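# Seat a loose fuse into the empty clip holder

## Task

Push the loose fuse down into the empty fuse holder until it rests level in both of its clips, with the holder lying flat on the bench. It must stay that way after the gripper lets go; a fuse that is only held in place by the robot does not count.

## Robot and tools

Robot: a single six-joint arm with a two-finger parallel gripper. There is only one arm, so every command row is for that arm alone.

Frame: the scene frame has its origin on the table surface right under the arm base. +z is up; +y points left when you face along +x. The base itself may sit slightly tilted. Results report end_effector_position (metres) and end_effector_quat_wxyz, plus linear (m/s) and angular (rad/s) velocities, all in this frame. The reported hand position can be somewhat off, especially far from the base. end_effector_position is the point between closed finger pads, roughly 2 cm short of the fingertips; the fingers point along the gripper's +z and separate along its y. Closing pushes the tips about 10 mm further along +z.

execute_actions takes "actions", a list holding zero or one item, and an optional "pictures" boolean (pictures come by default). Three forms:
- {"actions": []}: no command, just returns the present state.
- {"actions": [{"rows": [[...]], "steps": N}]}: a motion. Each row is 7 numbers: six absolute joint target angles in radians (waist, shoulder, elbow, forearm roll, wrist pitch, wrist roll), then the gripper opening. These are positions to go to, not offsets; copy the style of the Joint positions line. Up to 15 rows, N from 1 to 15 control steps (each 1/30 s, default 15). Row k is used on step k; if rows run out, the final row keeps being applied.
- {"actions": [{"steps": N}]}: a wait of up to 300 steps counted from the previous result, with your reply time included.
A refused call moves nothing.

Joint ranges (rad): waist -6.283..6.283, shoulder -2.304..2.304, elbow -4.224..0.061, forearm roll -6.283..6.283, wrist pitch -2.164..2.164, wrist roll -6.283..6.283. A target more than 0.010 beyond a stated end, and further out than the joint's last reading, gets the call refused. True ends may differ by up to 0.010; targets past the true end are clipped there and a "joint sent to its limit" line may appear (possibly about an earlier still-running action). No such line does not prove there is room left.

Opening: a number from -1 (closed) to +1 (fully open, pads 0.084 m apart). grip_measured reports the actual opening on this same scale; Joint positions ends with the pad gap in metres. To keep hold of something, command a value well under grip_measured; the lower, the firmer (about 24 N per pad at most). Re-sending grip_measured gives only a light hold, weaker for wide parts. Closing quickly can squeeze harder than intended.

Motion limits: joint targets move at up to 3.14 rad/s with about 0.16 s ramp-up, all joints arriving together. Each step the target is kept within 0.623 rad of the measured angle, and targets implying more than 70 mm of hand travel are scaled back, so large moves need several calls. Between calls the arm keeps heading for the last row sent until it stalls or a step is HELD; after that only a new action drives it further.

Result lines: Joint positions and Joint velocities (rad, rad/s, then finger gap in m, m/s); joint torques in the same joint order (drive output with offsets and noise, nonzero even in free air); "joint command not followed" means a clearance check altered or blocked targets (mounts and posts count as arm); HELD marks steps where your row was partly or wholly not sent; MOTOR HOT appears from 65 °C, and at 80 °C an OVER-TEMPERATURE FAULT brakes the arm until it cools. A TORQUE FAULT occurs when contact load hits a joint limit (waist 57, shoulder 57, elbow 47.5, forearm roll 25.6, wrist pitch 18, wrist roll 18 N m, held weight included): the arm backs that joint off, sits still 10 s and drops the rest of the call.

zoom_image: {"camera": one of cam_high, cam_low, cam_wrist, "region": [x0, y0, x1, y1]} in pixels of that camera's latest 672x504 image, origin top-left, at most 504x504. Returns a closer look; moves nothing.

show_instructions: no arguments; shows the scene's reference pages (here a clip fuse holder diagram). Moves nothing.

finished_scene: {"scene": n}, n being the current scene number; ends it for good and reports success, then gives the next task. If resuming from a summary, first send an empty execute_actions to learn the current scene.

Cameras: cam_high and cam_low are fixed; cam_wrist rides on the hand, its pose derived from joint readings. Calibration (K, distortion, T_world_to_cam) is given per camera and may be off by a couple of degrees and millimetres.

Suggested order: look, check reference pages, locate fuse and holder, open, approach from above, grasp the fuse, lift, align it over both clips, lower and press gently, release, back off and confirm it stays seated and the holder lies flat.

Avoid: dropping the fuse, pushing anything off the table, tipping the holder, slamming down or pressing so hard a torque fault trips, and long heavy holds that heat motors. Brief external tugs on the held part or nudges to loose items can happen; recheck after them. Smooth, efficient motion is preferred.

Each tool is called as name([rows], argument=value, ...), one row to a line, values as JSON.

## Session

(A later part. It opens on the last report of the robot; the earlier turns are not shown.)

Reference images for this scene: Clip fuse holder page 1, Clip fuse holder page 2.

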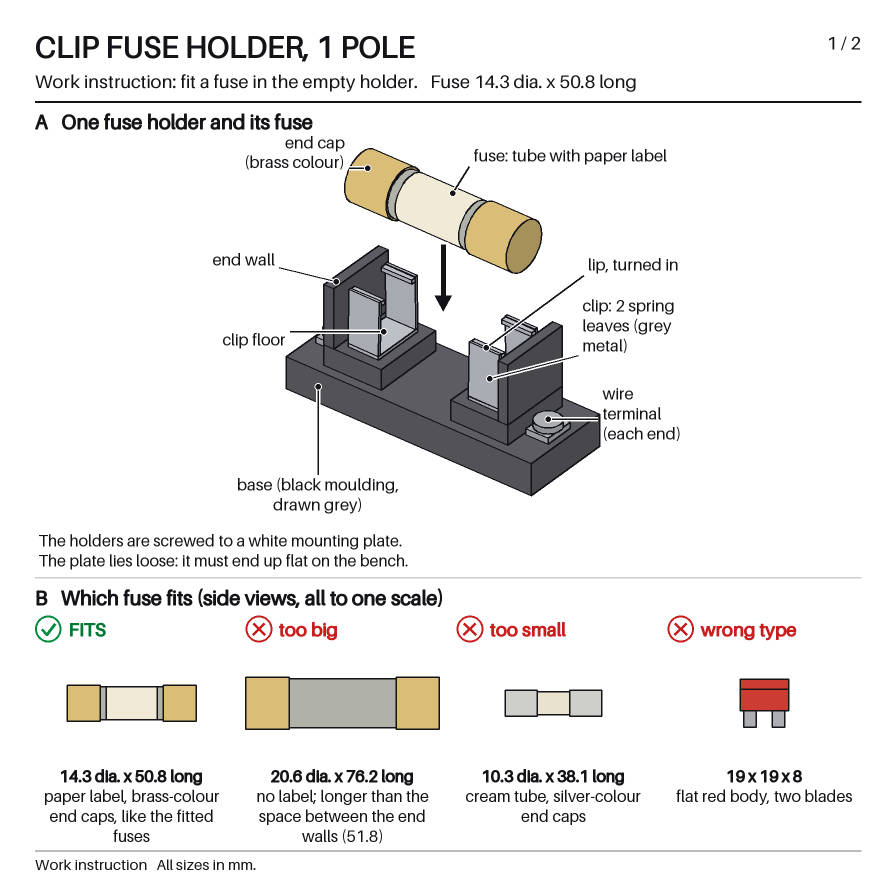

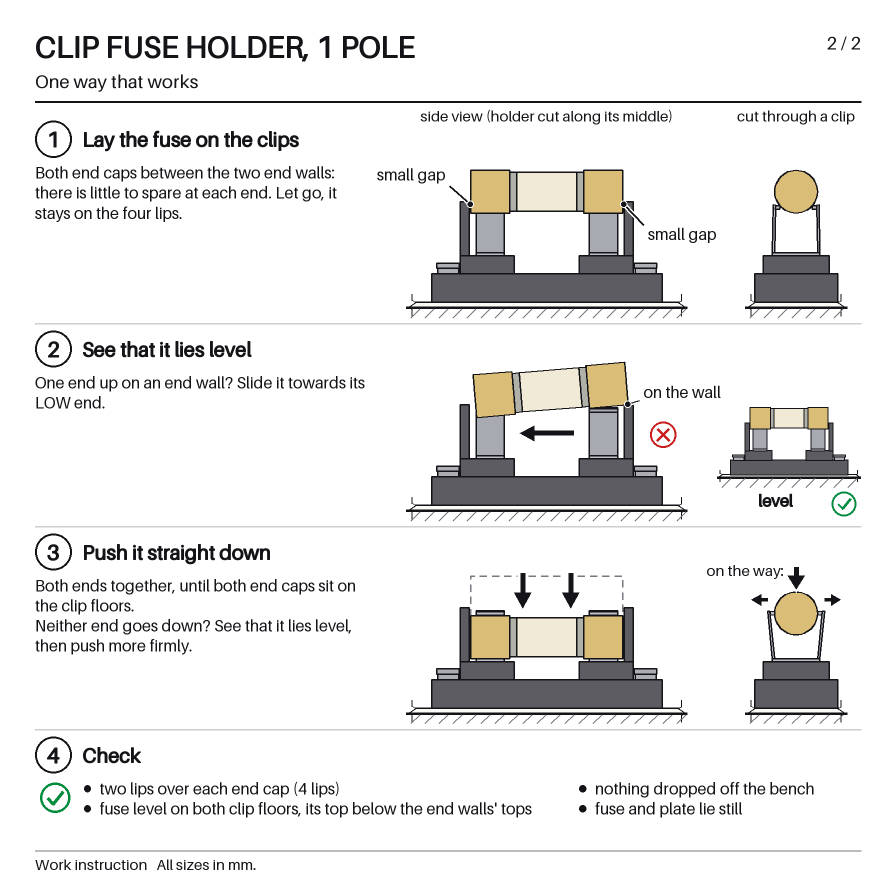

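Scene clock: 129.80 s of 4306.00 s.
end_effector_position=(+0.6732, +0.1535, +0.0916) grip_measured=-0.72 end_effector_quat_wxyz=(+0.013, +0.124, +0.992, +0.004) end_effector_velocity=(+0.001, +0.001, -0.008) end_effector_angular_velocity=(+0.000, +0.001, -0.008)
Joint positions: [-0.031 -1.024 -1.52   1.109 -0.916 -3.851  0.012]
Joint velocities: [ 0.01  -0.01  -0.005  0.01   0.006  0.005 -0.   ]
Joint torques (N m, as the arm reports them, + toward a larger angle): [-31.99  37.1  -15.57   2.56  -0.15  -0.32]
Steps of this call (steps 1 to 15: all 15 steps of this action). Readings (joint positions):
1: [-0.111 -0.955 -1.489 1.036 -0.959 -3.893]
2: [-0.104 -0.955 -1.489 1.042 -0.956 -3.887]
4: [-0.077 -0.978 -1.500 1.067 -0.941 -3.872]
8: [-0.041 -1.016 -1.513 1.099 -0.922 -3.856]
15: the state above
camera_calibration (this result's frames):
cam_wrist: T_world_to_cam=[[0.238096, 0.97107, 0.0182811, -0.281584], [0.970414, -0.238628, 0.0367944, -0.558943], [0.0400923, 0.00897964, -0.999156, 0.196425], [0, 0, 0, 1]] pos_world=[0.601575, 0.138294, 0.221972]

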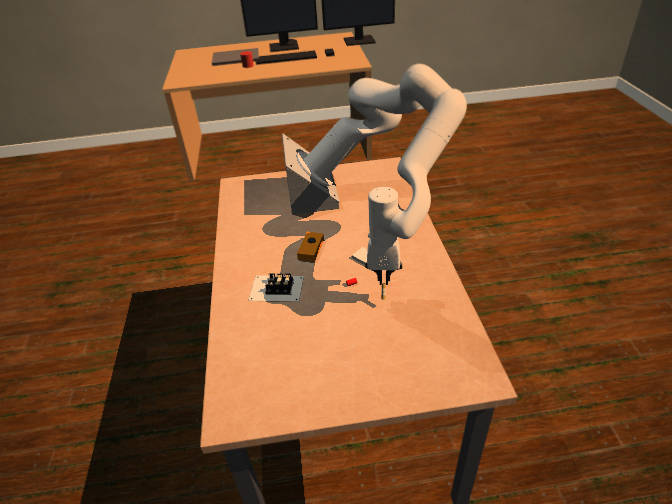

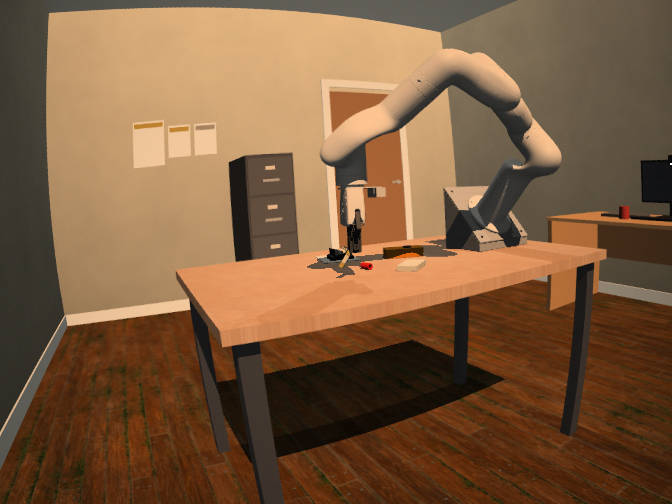

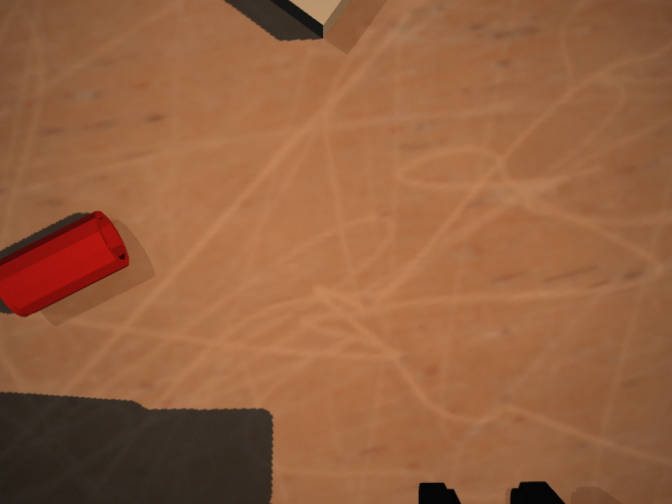

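execute_actions([
  {"rows":[[0.0,-1.045,-1.505,1.155,-0.89,-3.87,-1],[0.0,-1.045,-1.505,1.155,-0.89,-3.87,-1],[0.0,-1.045,-1.505,1.155,-0.89,-3.87,-1],[0.0,-1.045,-1.505,1.155,-0.89,-3.87,-1],[0.0,-1.045,-1.505,1.155,-0.89,-3.87,-1],[0.012,-1.053,-1.497,1.175,-0.877,-3.88,-1],[0.012,-1.053,-1.497,1.175,-0.877,-3.88,-1],[0.012,-1.053,-1.497,1.175,-0.877,-3.88,-1],[0.012,-1.053,-1.497,1.175,-0.877,-3.88,-1],[0.025,-1.062,-1.49,1.197,-0.863,-3.89,-1]]},
])

zoom_image(camera="cam_low", region=[310, 190, 410, 290])

Scene clock: 149.50 s of 4306.00 s.
end_effector_position=(+0.6613, +0.1549, +0.0443) grip_measured=-0.72 end_effector_quat_wxyz=(+0.011, +0.135, +0.991, +0.002) end_effector_velocity=(-0.014, -0.002, -0.046) end_effector_angular_velocity=(-0.009, -0.000, -0.026)
Joint positions: [ 0.02  -1.059 -1.492  1.189 -0.868 -3.886  0.012]
Joint velocities: [ 0.049 -0.036  0.029  0.082  0.052 -0.038 -0.   ]
Joint torques (N m, as the arm reports them, + toward a larger angle): [-33.69  41.08 -14.5    2.56  -0.25  -0.43]
Steps of this call (steps 1 to 15: the robot went on to your last target; steps 16 to 90: nothing new was sent; then 16.20 s passed at rest; steps 91 to 105: all 15 steps of this action). Readings (joint positions):
91: [-0.030 -1.025 -1.520 1.110 -0.915 -3.850]
92: [-0.028 -1.026 -1.519 1.115 -0.912 -3.852]
94: [-0.017 -1.034 -1.514 1.130 -0.904 -3.859]
98: [-0.000 -1.045 -1.504 1.155 -0.890 -3.870]
105: the state above
camera_calibration (this result's frames):
cam_wrist: T_world_to_cam=[[0.259639, 0.965577, 0.0157568, -0.292492], [0.964981, -0.260042, 0.0344928, -0.538309], [0.0374029, 0.00624932, -0.999281, 0.151868], [0, 0, 0, 1]] pos_world=[0.58972, 0.141492, 0.174936]

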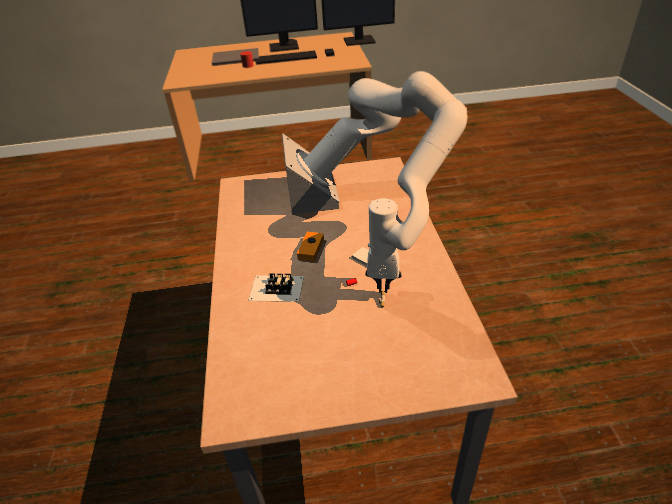

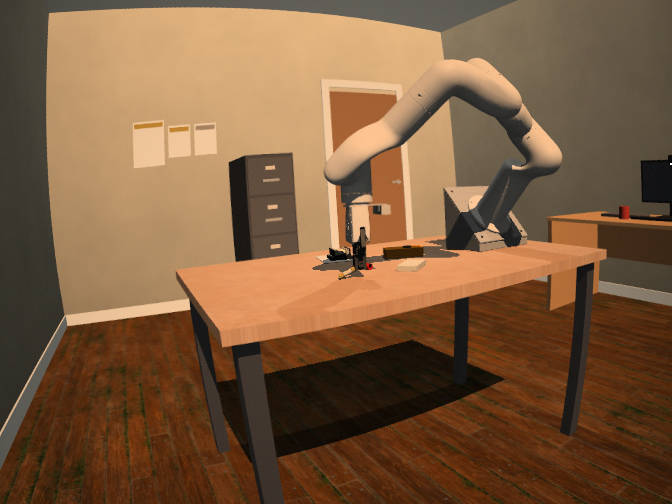

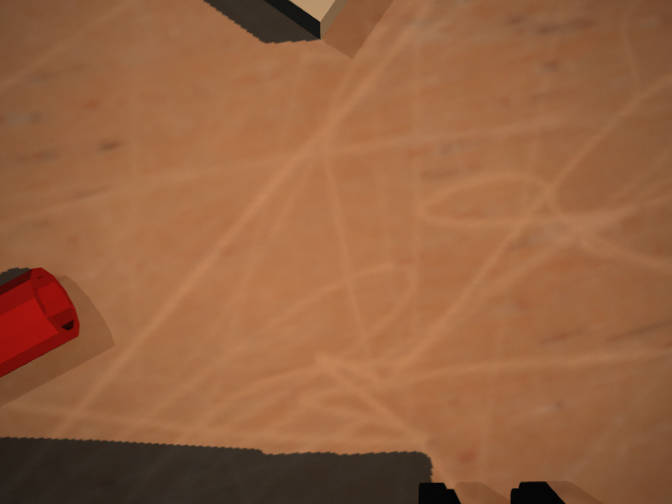

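Region (310, 190, 410, 290) of cam_low's 672x504 image, scaled by 5.040, with more detail than that image has.

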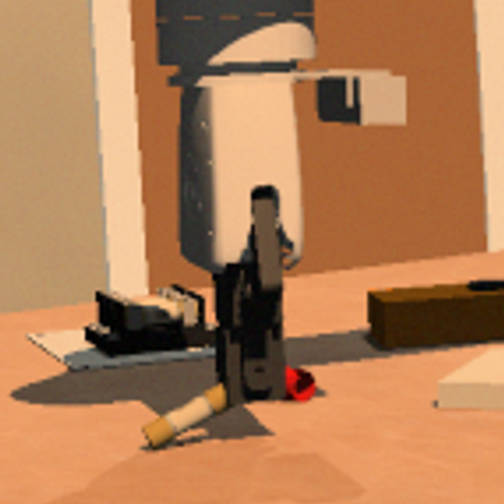

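Pivoting nicely. Continue down, then release.

execute_actions([
  {"rows":[[0.035,-1.068,-1.484,1.213,-0.854,-3.898,-1],[0.035,-1.068,-1.484,1.213,-0.854,-3.898,-1],[0.035,-1.068,-1.484,1.213,-0.854,-3.898,-1],[0.035,-1.068,-1.484,1.213,-0.854,-3.898,-1],[0.035,-1.068,-1.484,1.213,-0.854,-3.898,-1],[0.0457,-1.076,-1.479,1.229,-0.845,-3.907,-1],[0.0457,-1.076,-1.479,1.229,-0.845,-3.907,-1],[0.0457,-1.076,-1.479,1.229,-0.845,-3.907,-1],[0.0457,-1.076,-1.479,1.229,-0.845,-3.907,-1],[0.0457,-1.076,-1.479,1.229,-0.845,-3.907,-1],[0.0457,-1.076,-1.479,1.229,-0.845,-3.907,-1],[0.0457,-1.076,-1.479,1.229,-0.845,-3.907,-0.4]]},
], pictures=false)

execute_actions([
  {"rows":[[0.0457,-1.076,-1.479,1.229,-0.845,-3.907,0.2],[0.0457,-1.076,-1.479,1.229,-0.845,-3.907,0.2],[0.0457,-1.076,-1.479,1.229,-0.845,-3.907,0.2],[0.0457,-1.076,-1.479,1.229,-0.845,-3.907,0.2],[0.0457,-1.076,-1.479,1.229,-0.845,-3.907,0.2],[-0.008,-1.052,-1.536,1.134,-0.9,-3.841,0.2]]},
])

Scene clock: 160.97 s of 4306.00 s.
end_effector_position=(+0.6544, +0.1547, +0.0225) grip_measured=-0.51 end_effector_quat_wxyz=(+0.011, +0.139, +0.990, +0.000) end_effector_velocity=(-0.015, -0.004, -0.023) end_effector_angular_velocity=(-0.004, +0.026, -0.012)
Joint positions: [ 0.045 -1.075 -1.479  1.228 -0.846 -3.906  0.022]
Joint velocities: [ 0.021 -0.021  0.015  0.015  0.011 -0.008  0.071]
Joint torques (N m, as the arm reports them, + toward a larger angle): [-33.6   37.79 -13.88   2.4   -0.09  -0.43]
Steps of this call (steps 1 to 15: the robot went on to your last target; steps 16 to 90: nothing new was sent; then 7.97 s passed at rest; steps 91 to 105: all 15 steps of this action). Readings (joint positions):
91: [0.025 -1.062 -1.490 1.197 -0.863 -3.890]
92: [0.026 -1.063 -1.489 1.199 -0.862 -3.891]
94: [0.030 -1.065 -1.487 1.205 -0.859 -3.894]
98: [0.037 -1.069 -1.483 1.216 -0.852 -3.900]
105: the state above

Scene clock: 161.47 s of 4306.00 s.
end_effector_position=(+0.6751, +0.1551, +0.0678) grip_measured=+0.19 end_effector_quat_wxyz=(+0.013, +0.132, +0.991, +0.003) end_effector_velocity=(+0.003, -0.005, +0.027) end_effector_angular_velocity=(+0.004, +0.028, -0.003)
Joint positions: [-0.004 -1.053 -1.532  1.141 -0.895 -3.846  0.052]
Joint velocities: [-0.034  0.007 -0.032 -0.08  -0.049  0.058  0.   ]
Joint torques (N m, as the arm reports them, + toward a larger angle): [-28.67  36.38 -13.94   2.87  -0.08  -0.57]
Steps of this call (steps 1 to 15: all 15 steps of this action). Readings (joint positions):
1: [0.045 -1.076 -1.479 1.228 -0.845 -3.906]
2: [0.046 -1.076 -1.479 1.228 -0.845 -3.907]
4: [0.046 -1.076 -1.479 1.229 -0.845 -3.907]
8: [0.037 -1.073 -1.488 1.210 -0.857 -3.893]
15: the state above
camera_calibration (this result's frames):
cam_wrist: T_world_to_cam=[[0.2547, 0.966846, 0.0183592, -0.293743], [0.966133, -0.255234, 0.037994, -0.554143], [0.0414202, 0.00806033, -0.999109, 0.171825], [0, 0, 0, 1]] pos_world=[0.603075, 0.141184, 0.198119]

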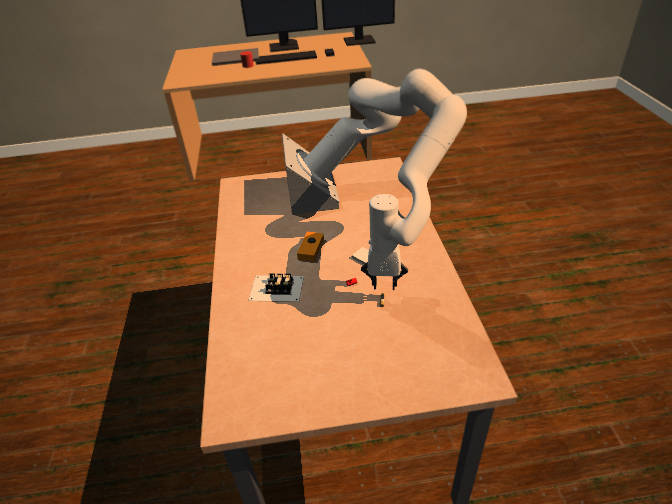

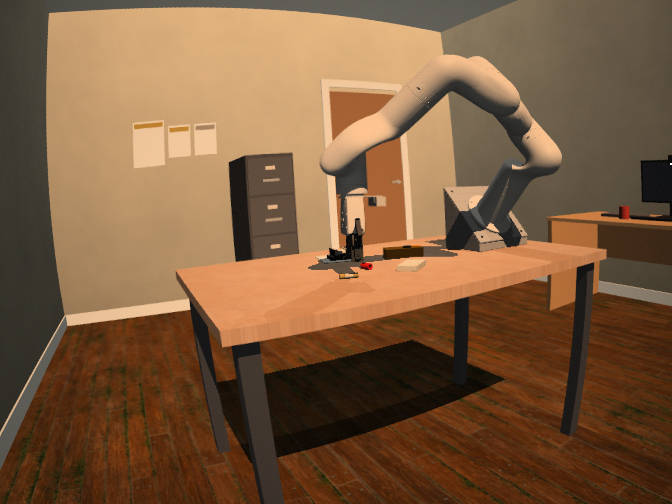

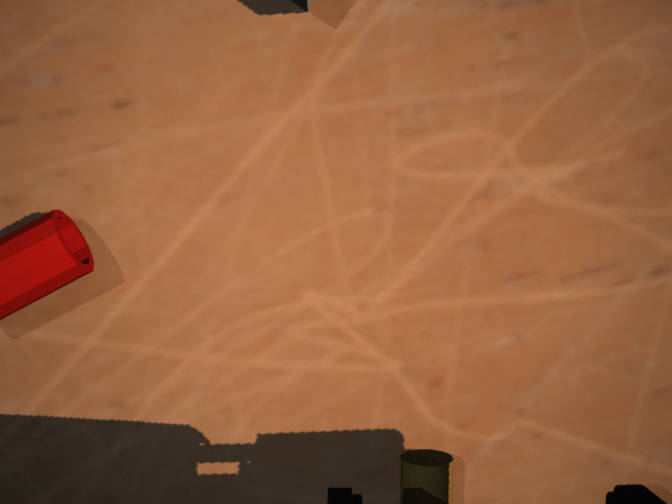

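execute_actions([
  {"rows":[[-0.019,-1.102,-1.621,1.103,-0.917,-3.803,0.2]],"steps":12},
])

execute_actions([
  {"rows":[[0.0334,-1.1767,-1.6646,1.1615,-0.8823,-3.808,0.2]]},
])

Scene clock: 179.40 s of 4306.00 s.
end_effector_position=(+0.6954, +0.1450, +0.0732) grip_measured=+0.19 end_effector_quat_wxyz=(+0.014, +0.133, +0.991, +0.003) end_effector_velocity=(+0.008, -0.002, +0.002) end_effector_angular_velocity=(-0.000, -0.002, +0.001)
Joint positions: [-0.019 -1.1   -1.618  1.104 -0.916 -3.804  0.052]
Joint velocities: [-0.004 -0.017 -0.033 -0.012 -0.007  0.015  0.   ]
Joint torques (N m, as the arm reports them, + toward a larger angle): [-32.62  39.91 -14.57   3.29  -0.07  -0.36]
Steps of this call (steps 1 to 15: the robot went on to your last target; steps 16 to 90: nothing new was sent; then 14.53 s passed at rest; steps 91 to 102: all 12 steps of this action). Readings (joint positions):
91: [-0.008 -1.052 -1.536 1.134 -0.900 -3.841]
92: [-0.009 -1.055 -1.542 1.132 -0.902 -3.838]
94: [-0.012 -1.072 -1.570 1.121 -0.907 -3.826]
98: [-0.018 -1.095 -1.608 1.108 -0.914 -3.809]
102: the state above
camera_calibration (this result's frames):
cam_wrist: T_world_to_cam=[[0.256071, 0.966504, 0.0172673, -0.290038], [0.965706, -0.25657, 0.0397836, -0.576132], [0.0428813, 0.00648777, -0.999059, 0.175632], [0, 0, 0, 1]] pos_world=[0.623114, 0.131365, 0.203395]

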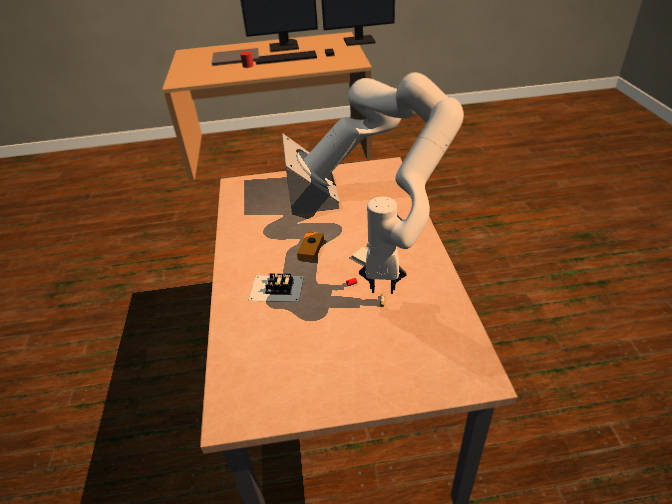

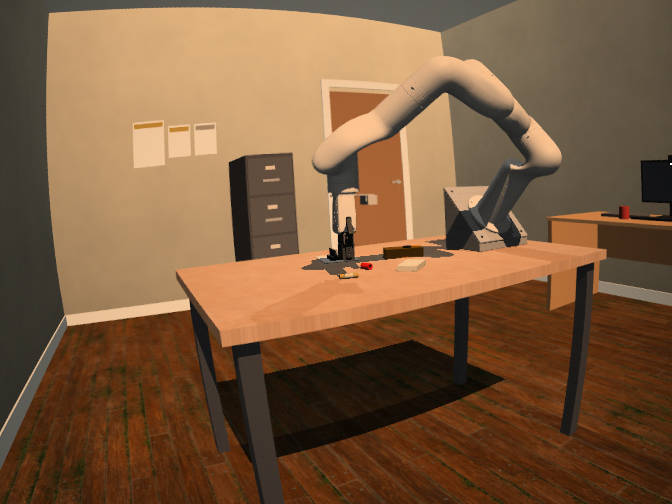

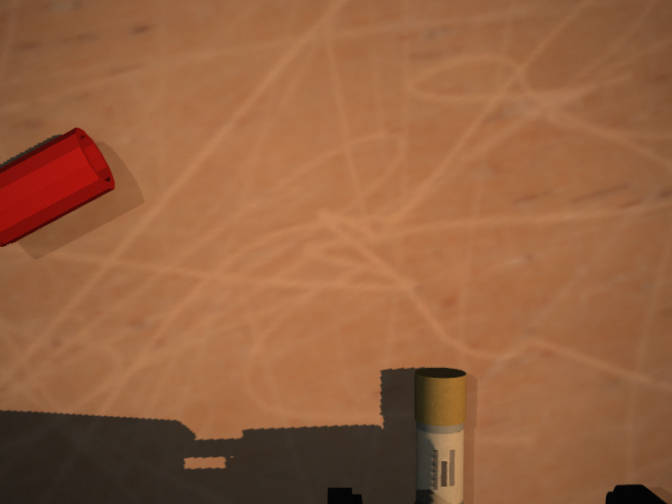

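Scene clock: 179.90 s of 4306.00 s.
end_effector_position=(+0.6997, +0.1442, +0.0226) grip_measured=+0.19 end_effector_quat_wxyz=(+0.014, +0.141, +0.990, +0.003) end_effector_velocity=(-0.000, -0.001, -0.007) end_effector_angular_velocity=(-0.001, +0.001, -0.004)
Joint positions: [ 0.032 -1.175 -1.664  1.161 -0.883 -3.808  0.052]
Joint velocities: [ 0.007 -0.011 -0.005  0.008  0.005 -0.     0.   ]
Joint torques (N m, as the arm reports them, + toward a larger angle): [-34.05  40.02 -14.51   2.47  -0.04  -0.33]
Steps of this call (steps 1 to 15: all 15 steps of this action). Readings (joint positions):
1: [-0.018 -1.101 -1.619 1.104 -0.916 -3.804]
2: [-0.016 -1.106 -1.624 1.108 -0.914 -3.804]
4: [0.002 -1.131 -1.640 1.128 -0.902 -3.805]
8: [0.027 -1.167 -1.656 1.153 -0.888 -3.807]
15: the state above
camera_calibration (this result's frames):
cam_wrist: T_world_to_cam=[[0.271634, 0.962234, 0.017887, -0.299829], [0.961487, -0.272139, 0.0385166, -0.573275], [0.0419298, 0.00673568, -0.999098, 0.125541], [0, 0, 0, 1]] pos_world=[0.627377, 0.131649, 0.152872]

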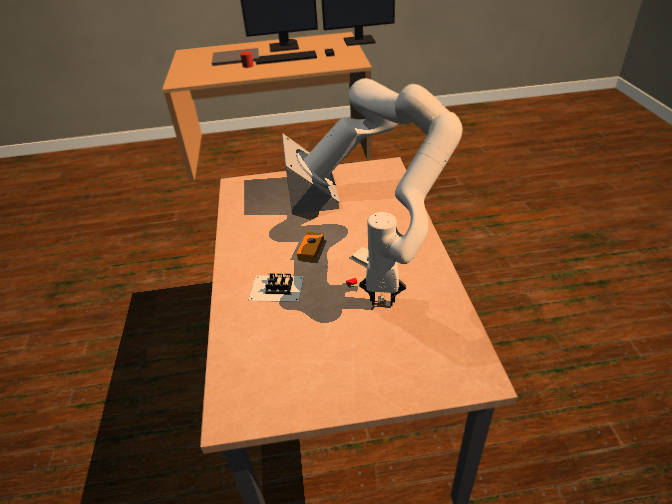

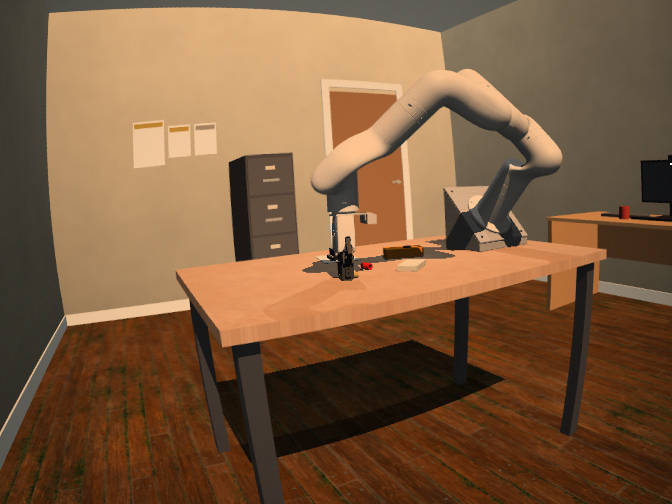

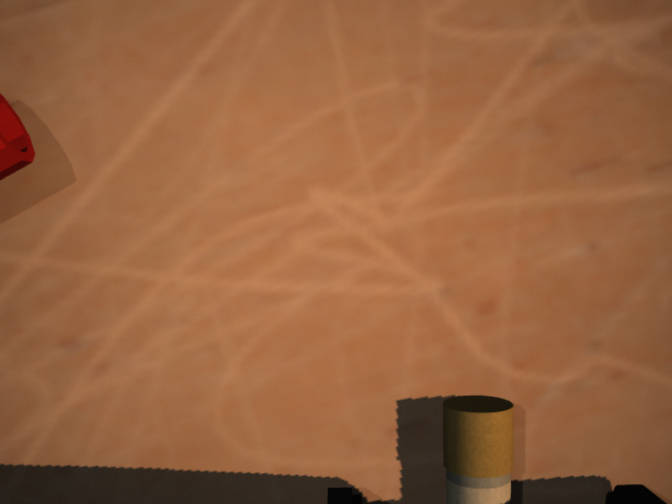

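Good. Close with full grip, lift, travel to the hover pose.

execute_actions([
  {"rows":[[0.034,-1.1777,-1.665,1.162,-0.882,-3.808,-0.5],[0.034,-1.1777,-1.665,1.162,-0.882,-3.808,-0.5],[0.034,-1.1777,-1.665,1.162,-0.882,-3.808,-0.6],[0.034,-1.1777,-1.665,1.162,-0.882,-3.808,-0.6],[0.034,-1.1777,-1.665,1.162,-0.882,-3.808,-0.8],[0.034,-1.1777,-1.665,1.162,-0.882,-3.808,-1]]},
], pictures=false)

execute_actions([
  {"rows":[[0.034,-1.1777,-1.665,1.162,-0.882,-3.808,-1],[0.034,-1.1777,-1.665,1.162,-0.882,-3.808,-1],[0.034,-1.1777,-1.665,1.162,-0.882,-3.808,-1],[0.034,-1.1777,-1.665,1.162,-0.882,-3.808,-1],[0.034,-1.1777,-1.665,1.162,-0.882,-3.808,-1],[-0.07,-1.04,-1.58,1.05,-0.95,-3.83,-1]]},
], pictures=false)

execute_actions([
  {"rows":[[-0.45,-1.44,-1.74,0.91,-0.93,-4.29,-1]]},
], pictures=false)

execute_actions([
  {"rows":[[-0.45,-1.44,-1.74,0.91,-0.93,-4.29,-1]]},
], pictures=false)

execute_actions([
  {"rows":[[-0.4504,-1.5425,-1.7507,0.9582,-0.8917,-4.2935,-1]]},
])

Scene clock: 197.90 s of 4306.00 s.
end_effector_position=(+0.6999, +0.1440, +0.0217) grip_measured=-0.70 end_effector_quat_wxyz=(+0.014, +0.141, +0.990, +0.003) end_effector_velocity=(-0.001, -0.001, -0.001) end_effector_angular_velocity=(+0.001, +0.001, -0.001)
Joint positions: [ 0.033 -1.177 -1.665  1.162 -0.882 -3.808  0.013]
Joint velocities: [ 0.    -0.002  0.     0.001 -0.    -0.001  0.   ]
Joint torques (N m, as the arm reports them, + toward a larger angle): [-18.81  31.56 -10.24   3.8   -0.63  -0.37]
Steps of this call (steps 1 to 15: the robot went on to your last target; steps 16 to 90: nothing new was sent; then 14.50 s passed at rest; steps 91 to 105: all 15 steps of this action). Readings (joint positions):
91: [0.033 -1.177 -1.665 1.162 -0.882 -3.808]
92: [0.033 -1.177 -1.665 1.162 -0.882 -3.808]
94: [0.033 -1.177 -1.665 1.162 -0.882 -3.808]
98: [0.033 -1.177 -1.665 1.162 -0.882 -3.808]
105: the state above

Scene clock: 198.40 s of 4306.00 s.
end_effector_position=(+0.6905, +0.1411, +0.1061) grip_measured=-0.70 end_effector_quat_wxyz=(+0.014, +0.118, +0.993, +0.002) end_effector_velocity=(-0.032, -0.010, +0.124) end_effector_angular_velocity=(-0.012, +0.019, +0.067)
Joint positions: [-0.057 -1.057 -1.592  1.065 -0.941 -3.827  0.013]
Joint velocities: [-0.139  0.183  0.125 -0.158 -0.093 -0.031 -0.   ]
Joint torques (N m, as the arm reports them, + toward a larger angle): [-24.05  27.08 -14.72   3.39  -0.05  -0.52]
Steps of this call (steps 1 to 15: all 15 steps of this action). Readings (joint positions):
1: [0.033 -1.177 -1.665 1.162 -0.882 -3.808]
2: [0.033 -1.177 -1.665 1.162 -0.882 -3.808]
4: [0.033 -1.177 -1.665 1.162 -0.882 -3.808]
8: [0.023 -1.162 -1.651 1.147 -0.892 -3.811]
15: the state above

Scene clock: 198.90 s of 4306.00 s.
end_effector_position=(+0.6614, -0.0228, +0.1244) grip_measured=-0.70 end_effector_quat_wxyz=(+0.016, +0.091, +0.996, -0.009) end_effector_velocity=(-0.106, -0.357, +0.022) end_effector_angular_velocity=(-0.023, -0.003, +0.118)
Joint positions: [-0.245 -1.234 -1.658  0.989 -0.938 -4.046  0.013]
Joint velocities: [-0.417 -0.42  -0.165 -0.16   0.016 -0.496 -0.   ]
Joint torques (N m, as the arm reports them, + toward a larger angle): [-32.33  39.41 -16.22   3.24  -0.08  -0.35]
Steps of this call (steps 1 to 15: all 15 steps of this action). Readings (joint positions):
1: [-0.061 -1.053 -1.589 1.061 -0.944 -3.829]
2: [-0.067 -1.054 -1.589 1.056 -0.945 -3.835]
4: [-0.091 -1.078 -1.600 1.047 -0.944 -3.865]
8: [-0.148 -1.137 -1.620 1.026 -0.941 -3.931]
15: the state above

Scene clock: 199.40 s of 4306.00 s.
end_effector_position=(+0.5933, -0.1757, +0.1271) grip_measured=-0.70 end_effector_quat_wxyz=(+0.017, +0.064, +0.998, -0.006) end_effector_velocity=(-0.054, -0.095, -0.001) end_effector_angular_velocity=(+0.011, -0.004, +0.065)
Joint positions: [-0.437 -1.427 -1.734  0.915 -0.93  -4.273  0.013]
Joint velocities: [-0.131 -0.132 -0.062 -0.054  0.001 -0.171  0.   ]
Joint torques (N m, as the arm reports them, + toward a larger angle): [-21.92  53.43 -19.88   3.54  -0.19  -0.2 ]
Steps of this call (steps 1 to 15: all 15 steps of this action). Readings (joint positions):
1: [-0.259 -1.248 -1.664 0.983 -0.937 -4.063]
2: [-0.273 -1.262 -1.670 0.978 -0.937 -4.079]
4: [-0.301 -1.291 -1.681 0.967 -0.936 -4.113]
8: [-0.358 -1.347 -1.703 0.945 -0.933 -4.180]
15: the state above

Scene clock: 199.90 s of 4306.00 s.
end_effector_position=(+0.5589, -0.2151, +0.0737) grip_measured=-0.70 end_effector_quat_wxyz=(+0.013, +0.102, +0.995, +0.001) end_effector_velocity=(-0.007, -0.005, -0.009) end_effector_angular_velocity=(+0.003, +0.003, -0.013)
Joint positions: [-0.45  -1.54  -1.751  0.958 -0.892 -4.293  0.013]
Joint velocities: [-0.002 -0.017 -0.     0.006  0.006 -0.002 -0.   ]
Joint torques (N m, as the arm reports them, + toward a larger angle): [-27.69  46.04 -18.38   2.92  -0.22  -0.44]
Steps of this call (steps 1 to 15: all 15 steps of this action). Readings (joint positions):
1: [-0.441 -1.431 -1.736 0.914 -0.930 -4.278]
2: [-0.443 -1.438 -1.739 0.916 -0.928 -4.282]
4: [-0.446 -1.470 -1.745 0.929 -0.916 -4.287]
8: [-0.449 -1.527 -1.746 0.950 -0.898 -4.292]
15: the state above
camera_calibration (this result's frames):
cam_wrist: T_world_to_cam=[[0.194419, 0.980841, 0.0123518, 0.130823], [0.980145, -0.19475, 0.0372682, -0.531306], [0.0389597, 0.00486095, -0.999229, 0.186173], [0, 0, 0, 1]] pos_world=[0.48807, -0.232693, 0.204214]

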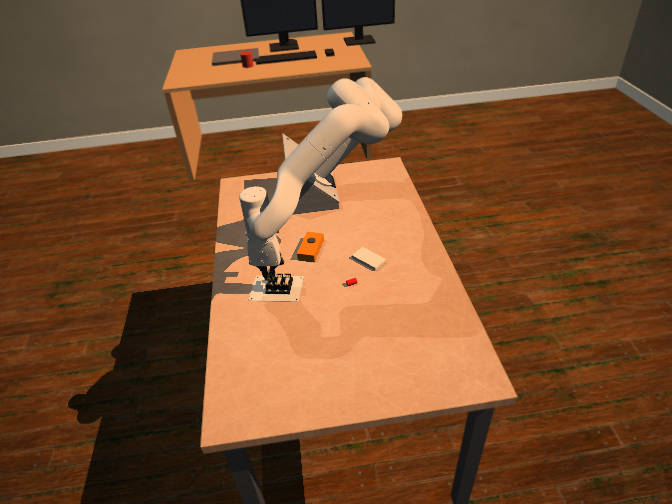

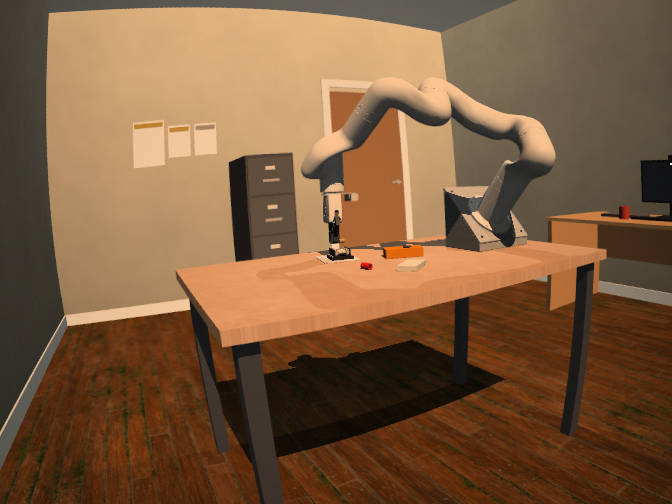

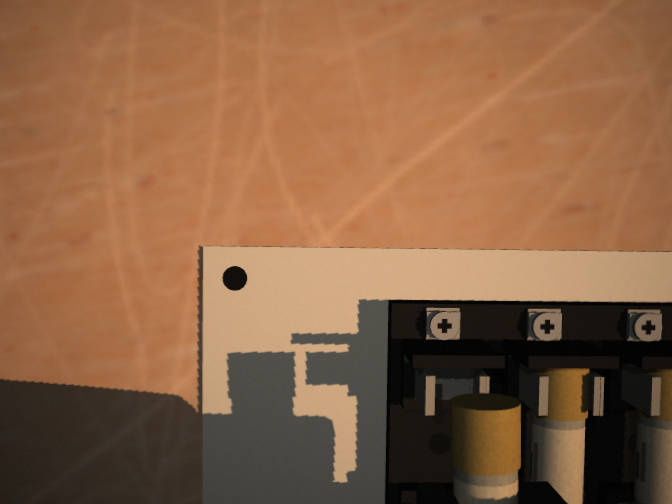

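execute_actions([
  {"rows":[[-0.4545,-1.5457,-1.7514,0.9566,-0.8911,-4.2955,-1],[-0.4545,-1.5457,-1.7514,0.9566,-0.8911,-4.2955,-1],[-0.4545,-1.5457,-1.7514,0.9566,-0.8911,-4.2955,-1],[-0.4545,-1.5457,-1.7514,0.9566,-0.8911,-4.2955,-1],[-0.4424,-1.5612,-1.7568,0.9738,-0.8833,-4.3042,-1]]},
])

zoom_image(camera="cam_wrist", region=[380, 300, 672, 504])

Scene clock: 224.97 s of 4306.00 s.
end_effector_position=(+0.5559, -0.2182, +0.0611) grip_measured=-0.70 end_effector_quat_wxyz=(+0.012, +0.103, +0.995, +0.001) end_effector_velocity=(+0.002, -0.001, -0.004) end_effector_angular_velocity=(-0.003, -0.004, +0.001)
Joint positions: [-0.443 -1.56  -1.757  0.973 -0.884 -4.304  0.013]
Joint velocities: [ 0.004 -0.006 -0.005  0.009  0.005 -0.005  0.   ]
Joint torques (N m, as the arm reports them, + toward a larger angle): [-29.66  44.27 -17.59   2.93  -0.15  -0.38]
Steps of this call (steps 1 to 15: the robot went on to your last target; steps 16 to 90: nothing new was sent; then 21.57 s passed at rest; steps 91 to 105: all 15 steps of this action). Readings (joint positions):
91: [-0.450 -1.543 -1.751 0.958 -0.892 -4.294]
92: [-0.451 -1.543 -1.751 0.958 -0.892 -4.294]
94: [-0.452 -1.544 -1.751 0.957 -0.891 -4.294]
98: [-0.448 -1.553 -1.754 0.965 -0.887 -4.299]
105: the state above
camera_calibration (this result's frames):
cam_wrist: T_world_to_cam=[[0.197908, 0.980134, 0.0130253, 0.132527], [0.979477, -0.198258, 0.0363151, -0.528833], [0.0381761, 0.00557095, -0.999255, 0.174281], [0, 0, 0, 1]] pos_world=[0.485098, -0.235711, 0.19163]

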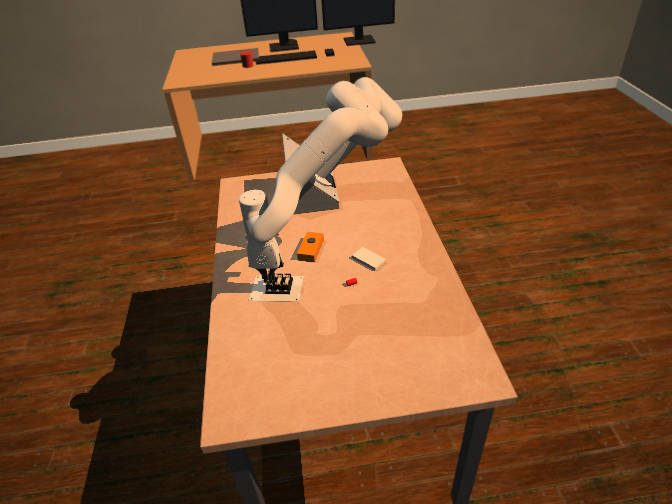

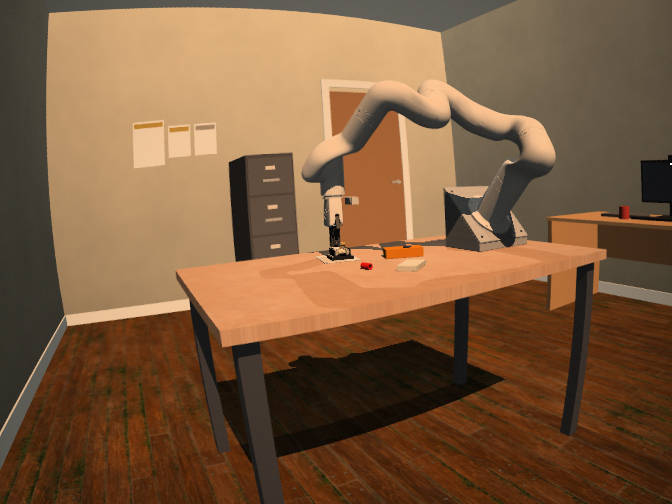

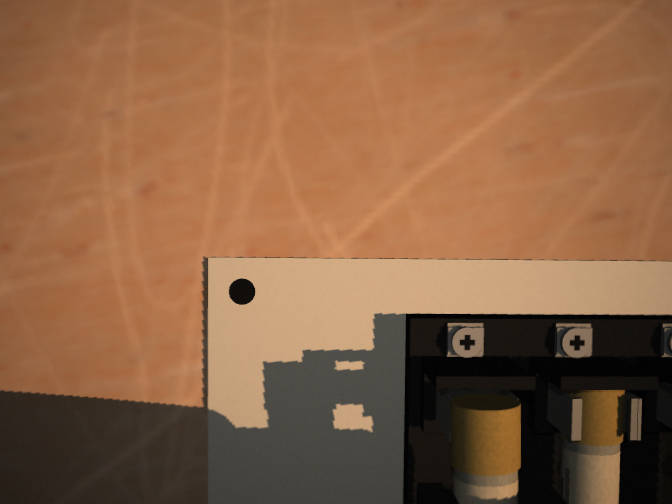

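Region (380, 300, 672, 504) of cam_wrist's 672x504 image, scaled by 1.726, with more detail than that image has; it fills the top 352 rows of this view, and the rest is white.

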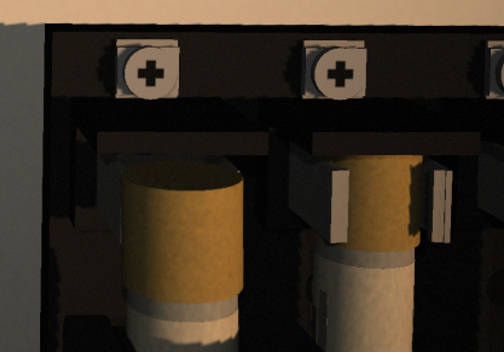

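execute_actions([
  {"rows":[[-0.4419,-1.5622,-1.7594,0.9731,-0.8841,-4.3028,-1],[-0.4419,-1.5622,-1.7594,0.9731,-0.8841,-4.3028,-1],[-0.4419,-1.5622,-1.7594,0.9731,-0.8841,-4.3028,-1],[-0.4355,-1.5704,-1.7623,0.9822,-0.88,-4.3074,-1]],"steps":13},
])

execute_actions([
  {"rows":[[-0.4385,-1.5665,-1.761,0.978,-0.882,-4.305,-0.55]],"steps":12},
], pictures=false)

execute_actions([
  {"rows":[[-0.4545,-1.5457,-1.7514,0.9566,-0.8911,-4.2955,-0.55],[-0.4545,-1.5457,-1.7514,0.9566,-0.8911,-4.2955,-0.55],[-0.4545,-1.5457,-1.7514,0.9566,-0.8911,-4.2955,-0.55],[-0.4545,-1.5457,-1.7514,0.9566,-0.8911,-4.2955,-0.55],[-0.4545,-1.5457,-1.7514,0.9566,-0.8911,-4.2955,-0.55],[-0.4205,-1.4779,-1.8647,0.8795,-0.9933,-4.316,-1]]},
], pictures=false)

execute_actions([
  {"rows":[[-0.4205,-1.4779,-1.8647,0.8795,-0.9933,-4.316,-1]]},
])

Scene clock: 245.47 s of 4306.00 s.
end_effector_position=(+0.5566, -0.2181, +0.0551) grip_measured=-0.70 end_effector_quat_wxyz=(+0.012, +0.103, +0.995, +0.001) end_effector_velocity=(+0.001, -0.000, -0.002) end_effector_angular_velocity=(+0.002, -0.002, +0.001)
Joint positions: [-0.436 -1.569 -1.762  0.981 -0.881 -4.307  0.013]
Joint velocities: [ 0.001 -0.003 -0.003  0.004 -0.001 -0.003  0.   ]
Joint torques (N m, as the arm reports them, + toward a larger angle): [-23.94  40.72 -17.33   3.59   0.69  -0.34]
Steps of this call (steps 1 to 15: the robot went on to your last target; steps 16 to 90: nothing new was sent; then 17.07 s passed at rest; steps 91 to 103: all 13 steps of this action). Readings (joint positions):
91: [-0.442 -1.561 -1.757 0.974 -0.883 -4.304]
92: [-0.442 -1.561 -1.757 0.974 -0.883 -4.304]
94: [-0.442 -1.562 -1.758 0.974 -0.884 -4.304]
98: [-0.438 -1.567 -1.761 0.979 -0.881 -4.306]
103: the state above
camera_calibration (this result's frames):
cam_wrist: T_world_to_cam=[[0.197334, 0.980242, 0.0135648, 0.13268], [0.979592, -0.197704, 0.0362202, -0.529233], [0.0381864, 0.00614048, -0.999252, 0.16836], [0, 0, 0, 1]] pos_world=[0.485822, -0.235724, 0.185603]

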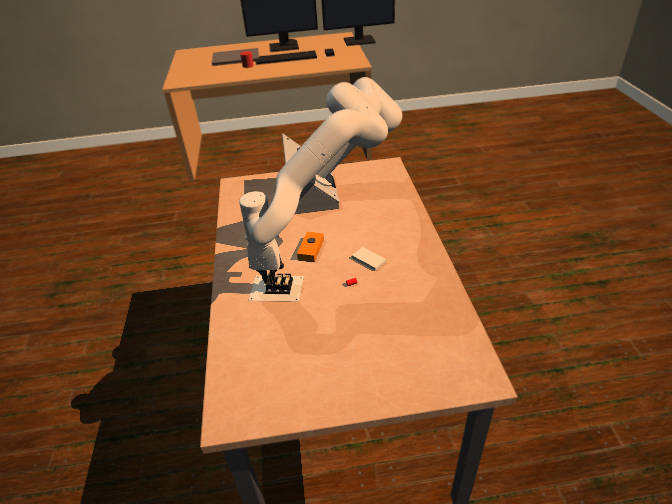

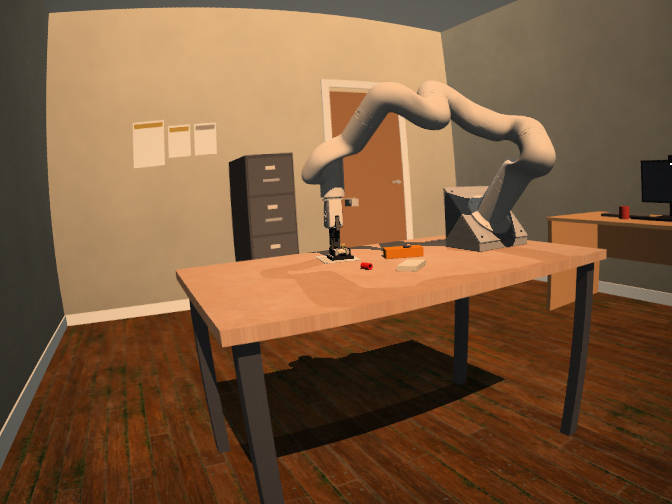

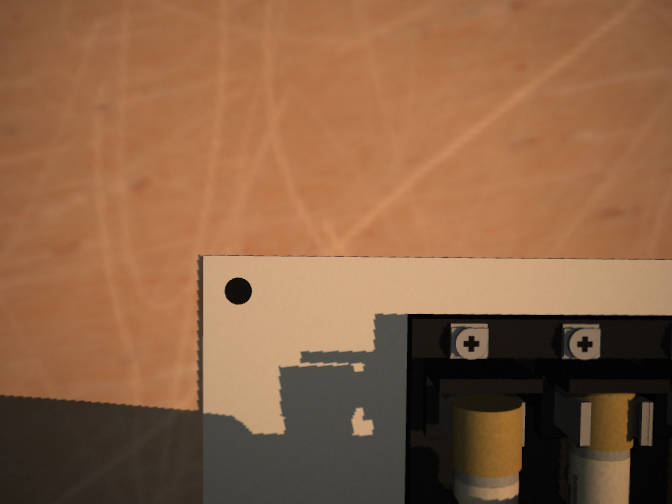

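Scene clock: 245.87 s of 4306.00 s.
end_effector_position=(+0.5565, -0.2183, +0.0570) grip_measured=-0.57 end_effector_quat_wxyz=(+0.012, +0.103, +0.995, +0.001) end_effector_velocity=(-0.000, +0.001, +0.001) end_effector_angular_velocity=(+0.002, +0.001, +0.001)
Joint positions: [-0.438 -1.567 -1.761  0.978 -0.882 -4.305  0.019]
Joint velocities: [-0.001  0.001 -0.    -0.002 -0.003  0.001  0.001]
Joint torques (N m, as the arm reports them, + toward a larger angle): [-28.88  43.78 -17.77   2.18  -0.18  -0.43]
Steps of this call (steps 1 to 12: all 12 steps of this action). Readings (joint positions):
1: [-0.436 -1.569 -1.762 0.981 -0.881 -4.307]
2: [-0.436 -1.569 -1.762 0.981 -0.881 -4.307]
4: [-0.437 -1.568 -1.762 0.980 -0.881 -4.306]
8: [-0.438 -1.567 -1.761 0.979 -0.881 -4.305]
12: the state above

Scene clock: 246.37 s of 4306.00 s.
end_effector_position=(+0.6167, -0.1785, +0.1248) grip_measured=-1.00 end_effector_quat_wxyz=(+0.014, +0.013, +1.000, -0.000) end_effector_velocity=(+0.075, +0.066, +0.078) end_effector_angular_velocity=(-0.003, +0.025, +0.267)
Joint positions: [-0.424 -1.486 -1.852  0.891 -0.979 -4.313  0.   ]
Joint velocities: [ 0.04   0.088 -0.143 -0.114 -0.147 -0.026  0.   ]
Joint torques (N m, as the arm reports them, + toward a larger angle): [-33.34  32.   -12.31   2.65   0.02  -0.47]
Steps of this call (steps 1 to 15: all 15 steps of this action). Readings (joint positions):
1: [-0.439 -1.566 -1.761 0.978 -0.882 -4.305]
2: [-0.440 -1.564 -1.759 0.975 -0.883 -4.304]
4: [-0.446 -1.557 -1.756 0.968 -0.886 -4.301]
8: [-0.447 -1.541 -1.768 0.948 -0.906 -4.301]
15: the state above

Scene clock: 246.87 s of 4306.00 s.
end_effector_position=(+0.6230, -0.1724, +0.1317) grip_measured=-1.00 end_effector_quat_wxyz=(+0.012, +0.001, +1.000, -0.000) end_effector_velocity=(+0.001, +0.001, +0.001) end_effector_angular_velocity=(-0.001, -0.000, +0.003)
Joint positions: [-0.421 -1.478 -1.864  0.88  -0.993 -4.316  0.   ]
Joint velocities: [ 0.001  0.001 -0.002 -0.001 -0.001  0.001  0.   ]
Joint torques (N m, as the arm reports them, + toward a larger angle): [-30.21  45.94 -19.25   3.1   -0.2   -0.41]
Steps of this call (steps 1 to 15: all 15 steps of this action). Readings (joint positions):
1: [-0.423 -1.483 -1.855 0.887 -0.983 -4.314]
2: [-0.422 -1.482 -1.858 0.885 -0.986 -4.315]
4: [-0.422 -1.481 -1.861 0.882 -0.990 -4.315]
8: [-0.421 -1.479 -1.863 0.880 -0.992 -4.316]
15: the state above
camera_calibration (this result's frames):
cam_wrist: T_world_to_cam=[[-0.00636214, 0.999948, 0.00796682, 0.20477], [0.999312, 0.00606666, 0.0365792, -0.565237], [0.036529, 0.00819406, -0.999299, 0.24354], [0, 0, 0, 1]] pos_world=[0.557255, -0.203325, 0.262414]

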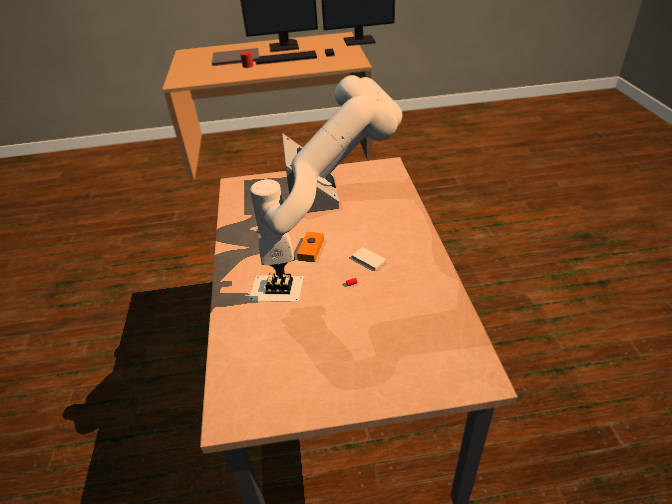

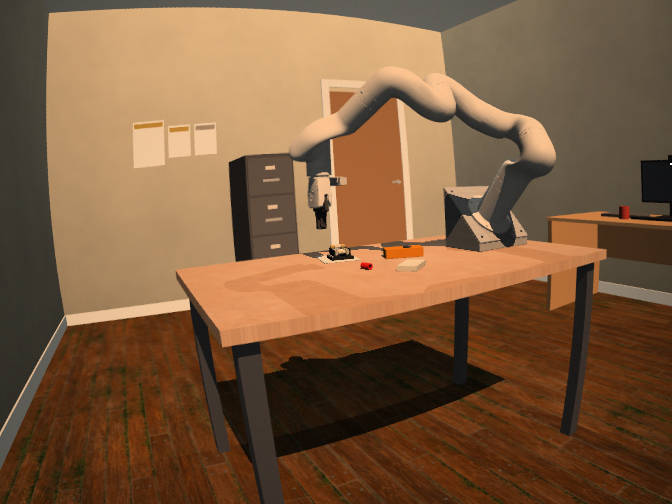

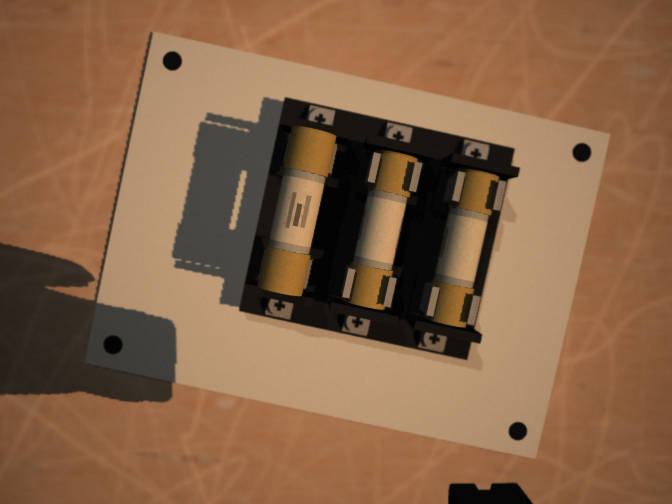

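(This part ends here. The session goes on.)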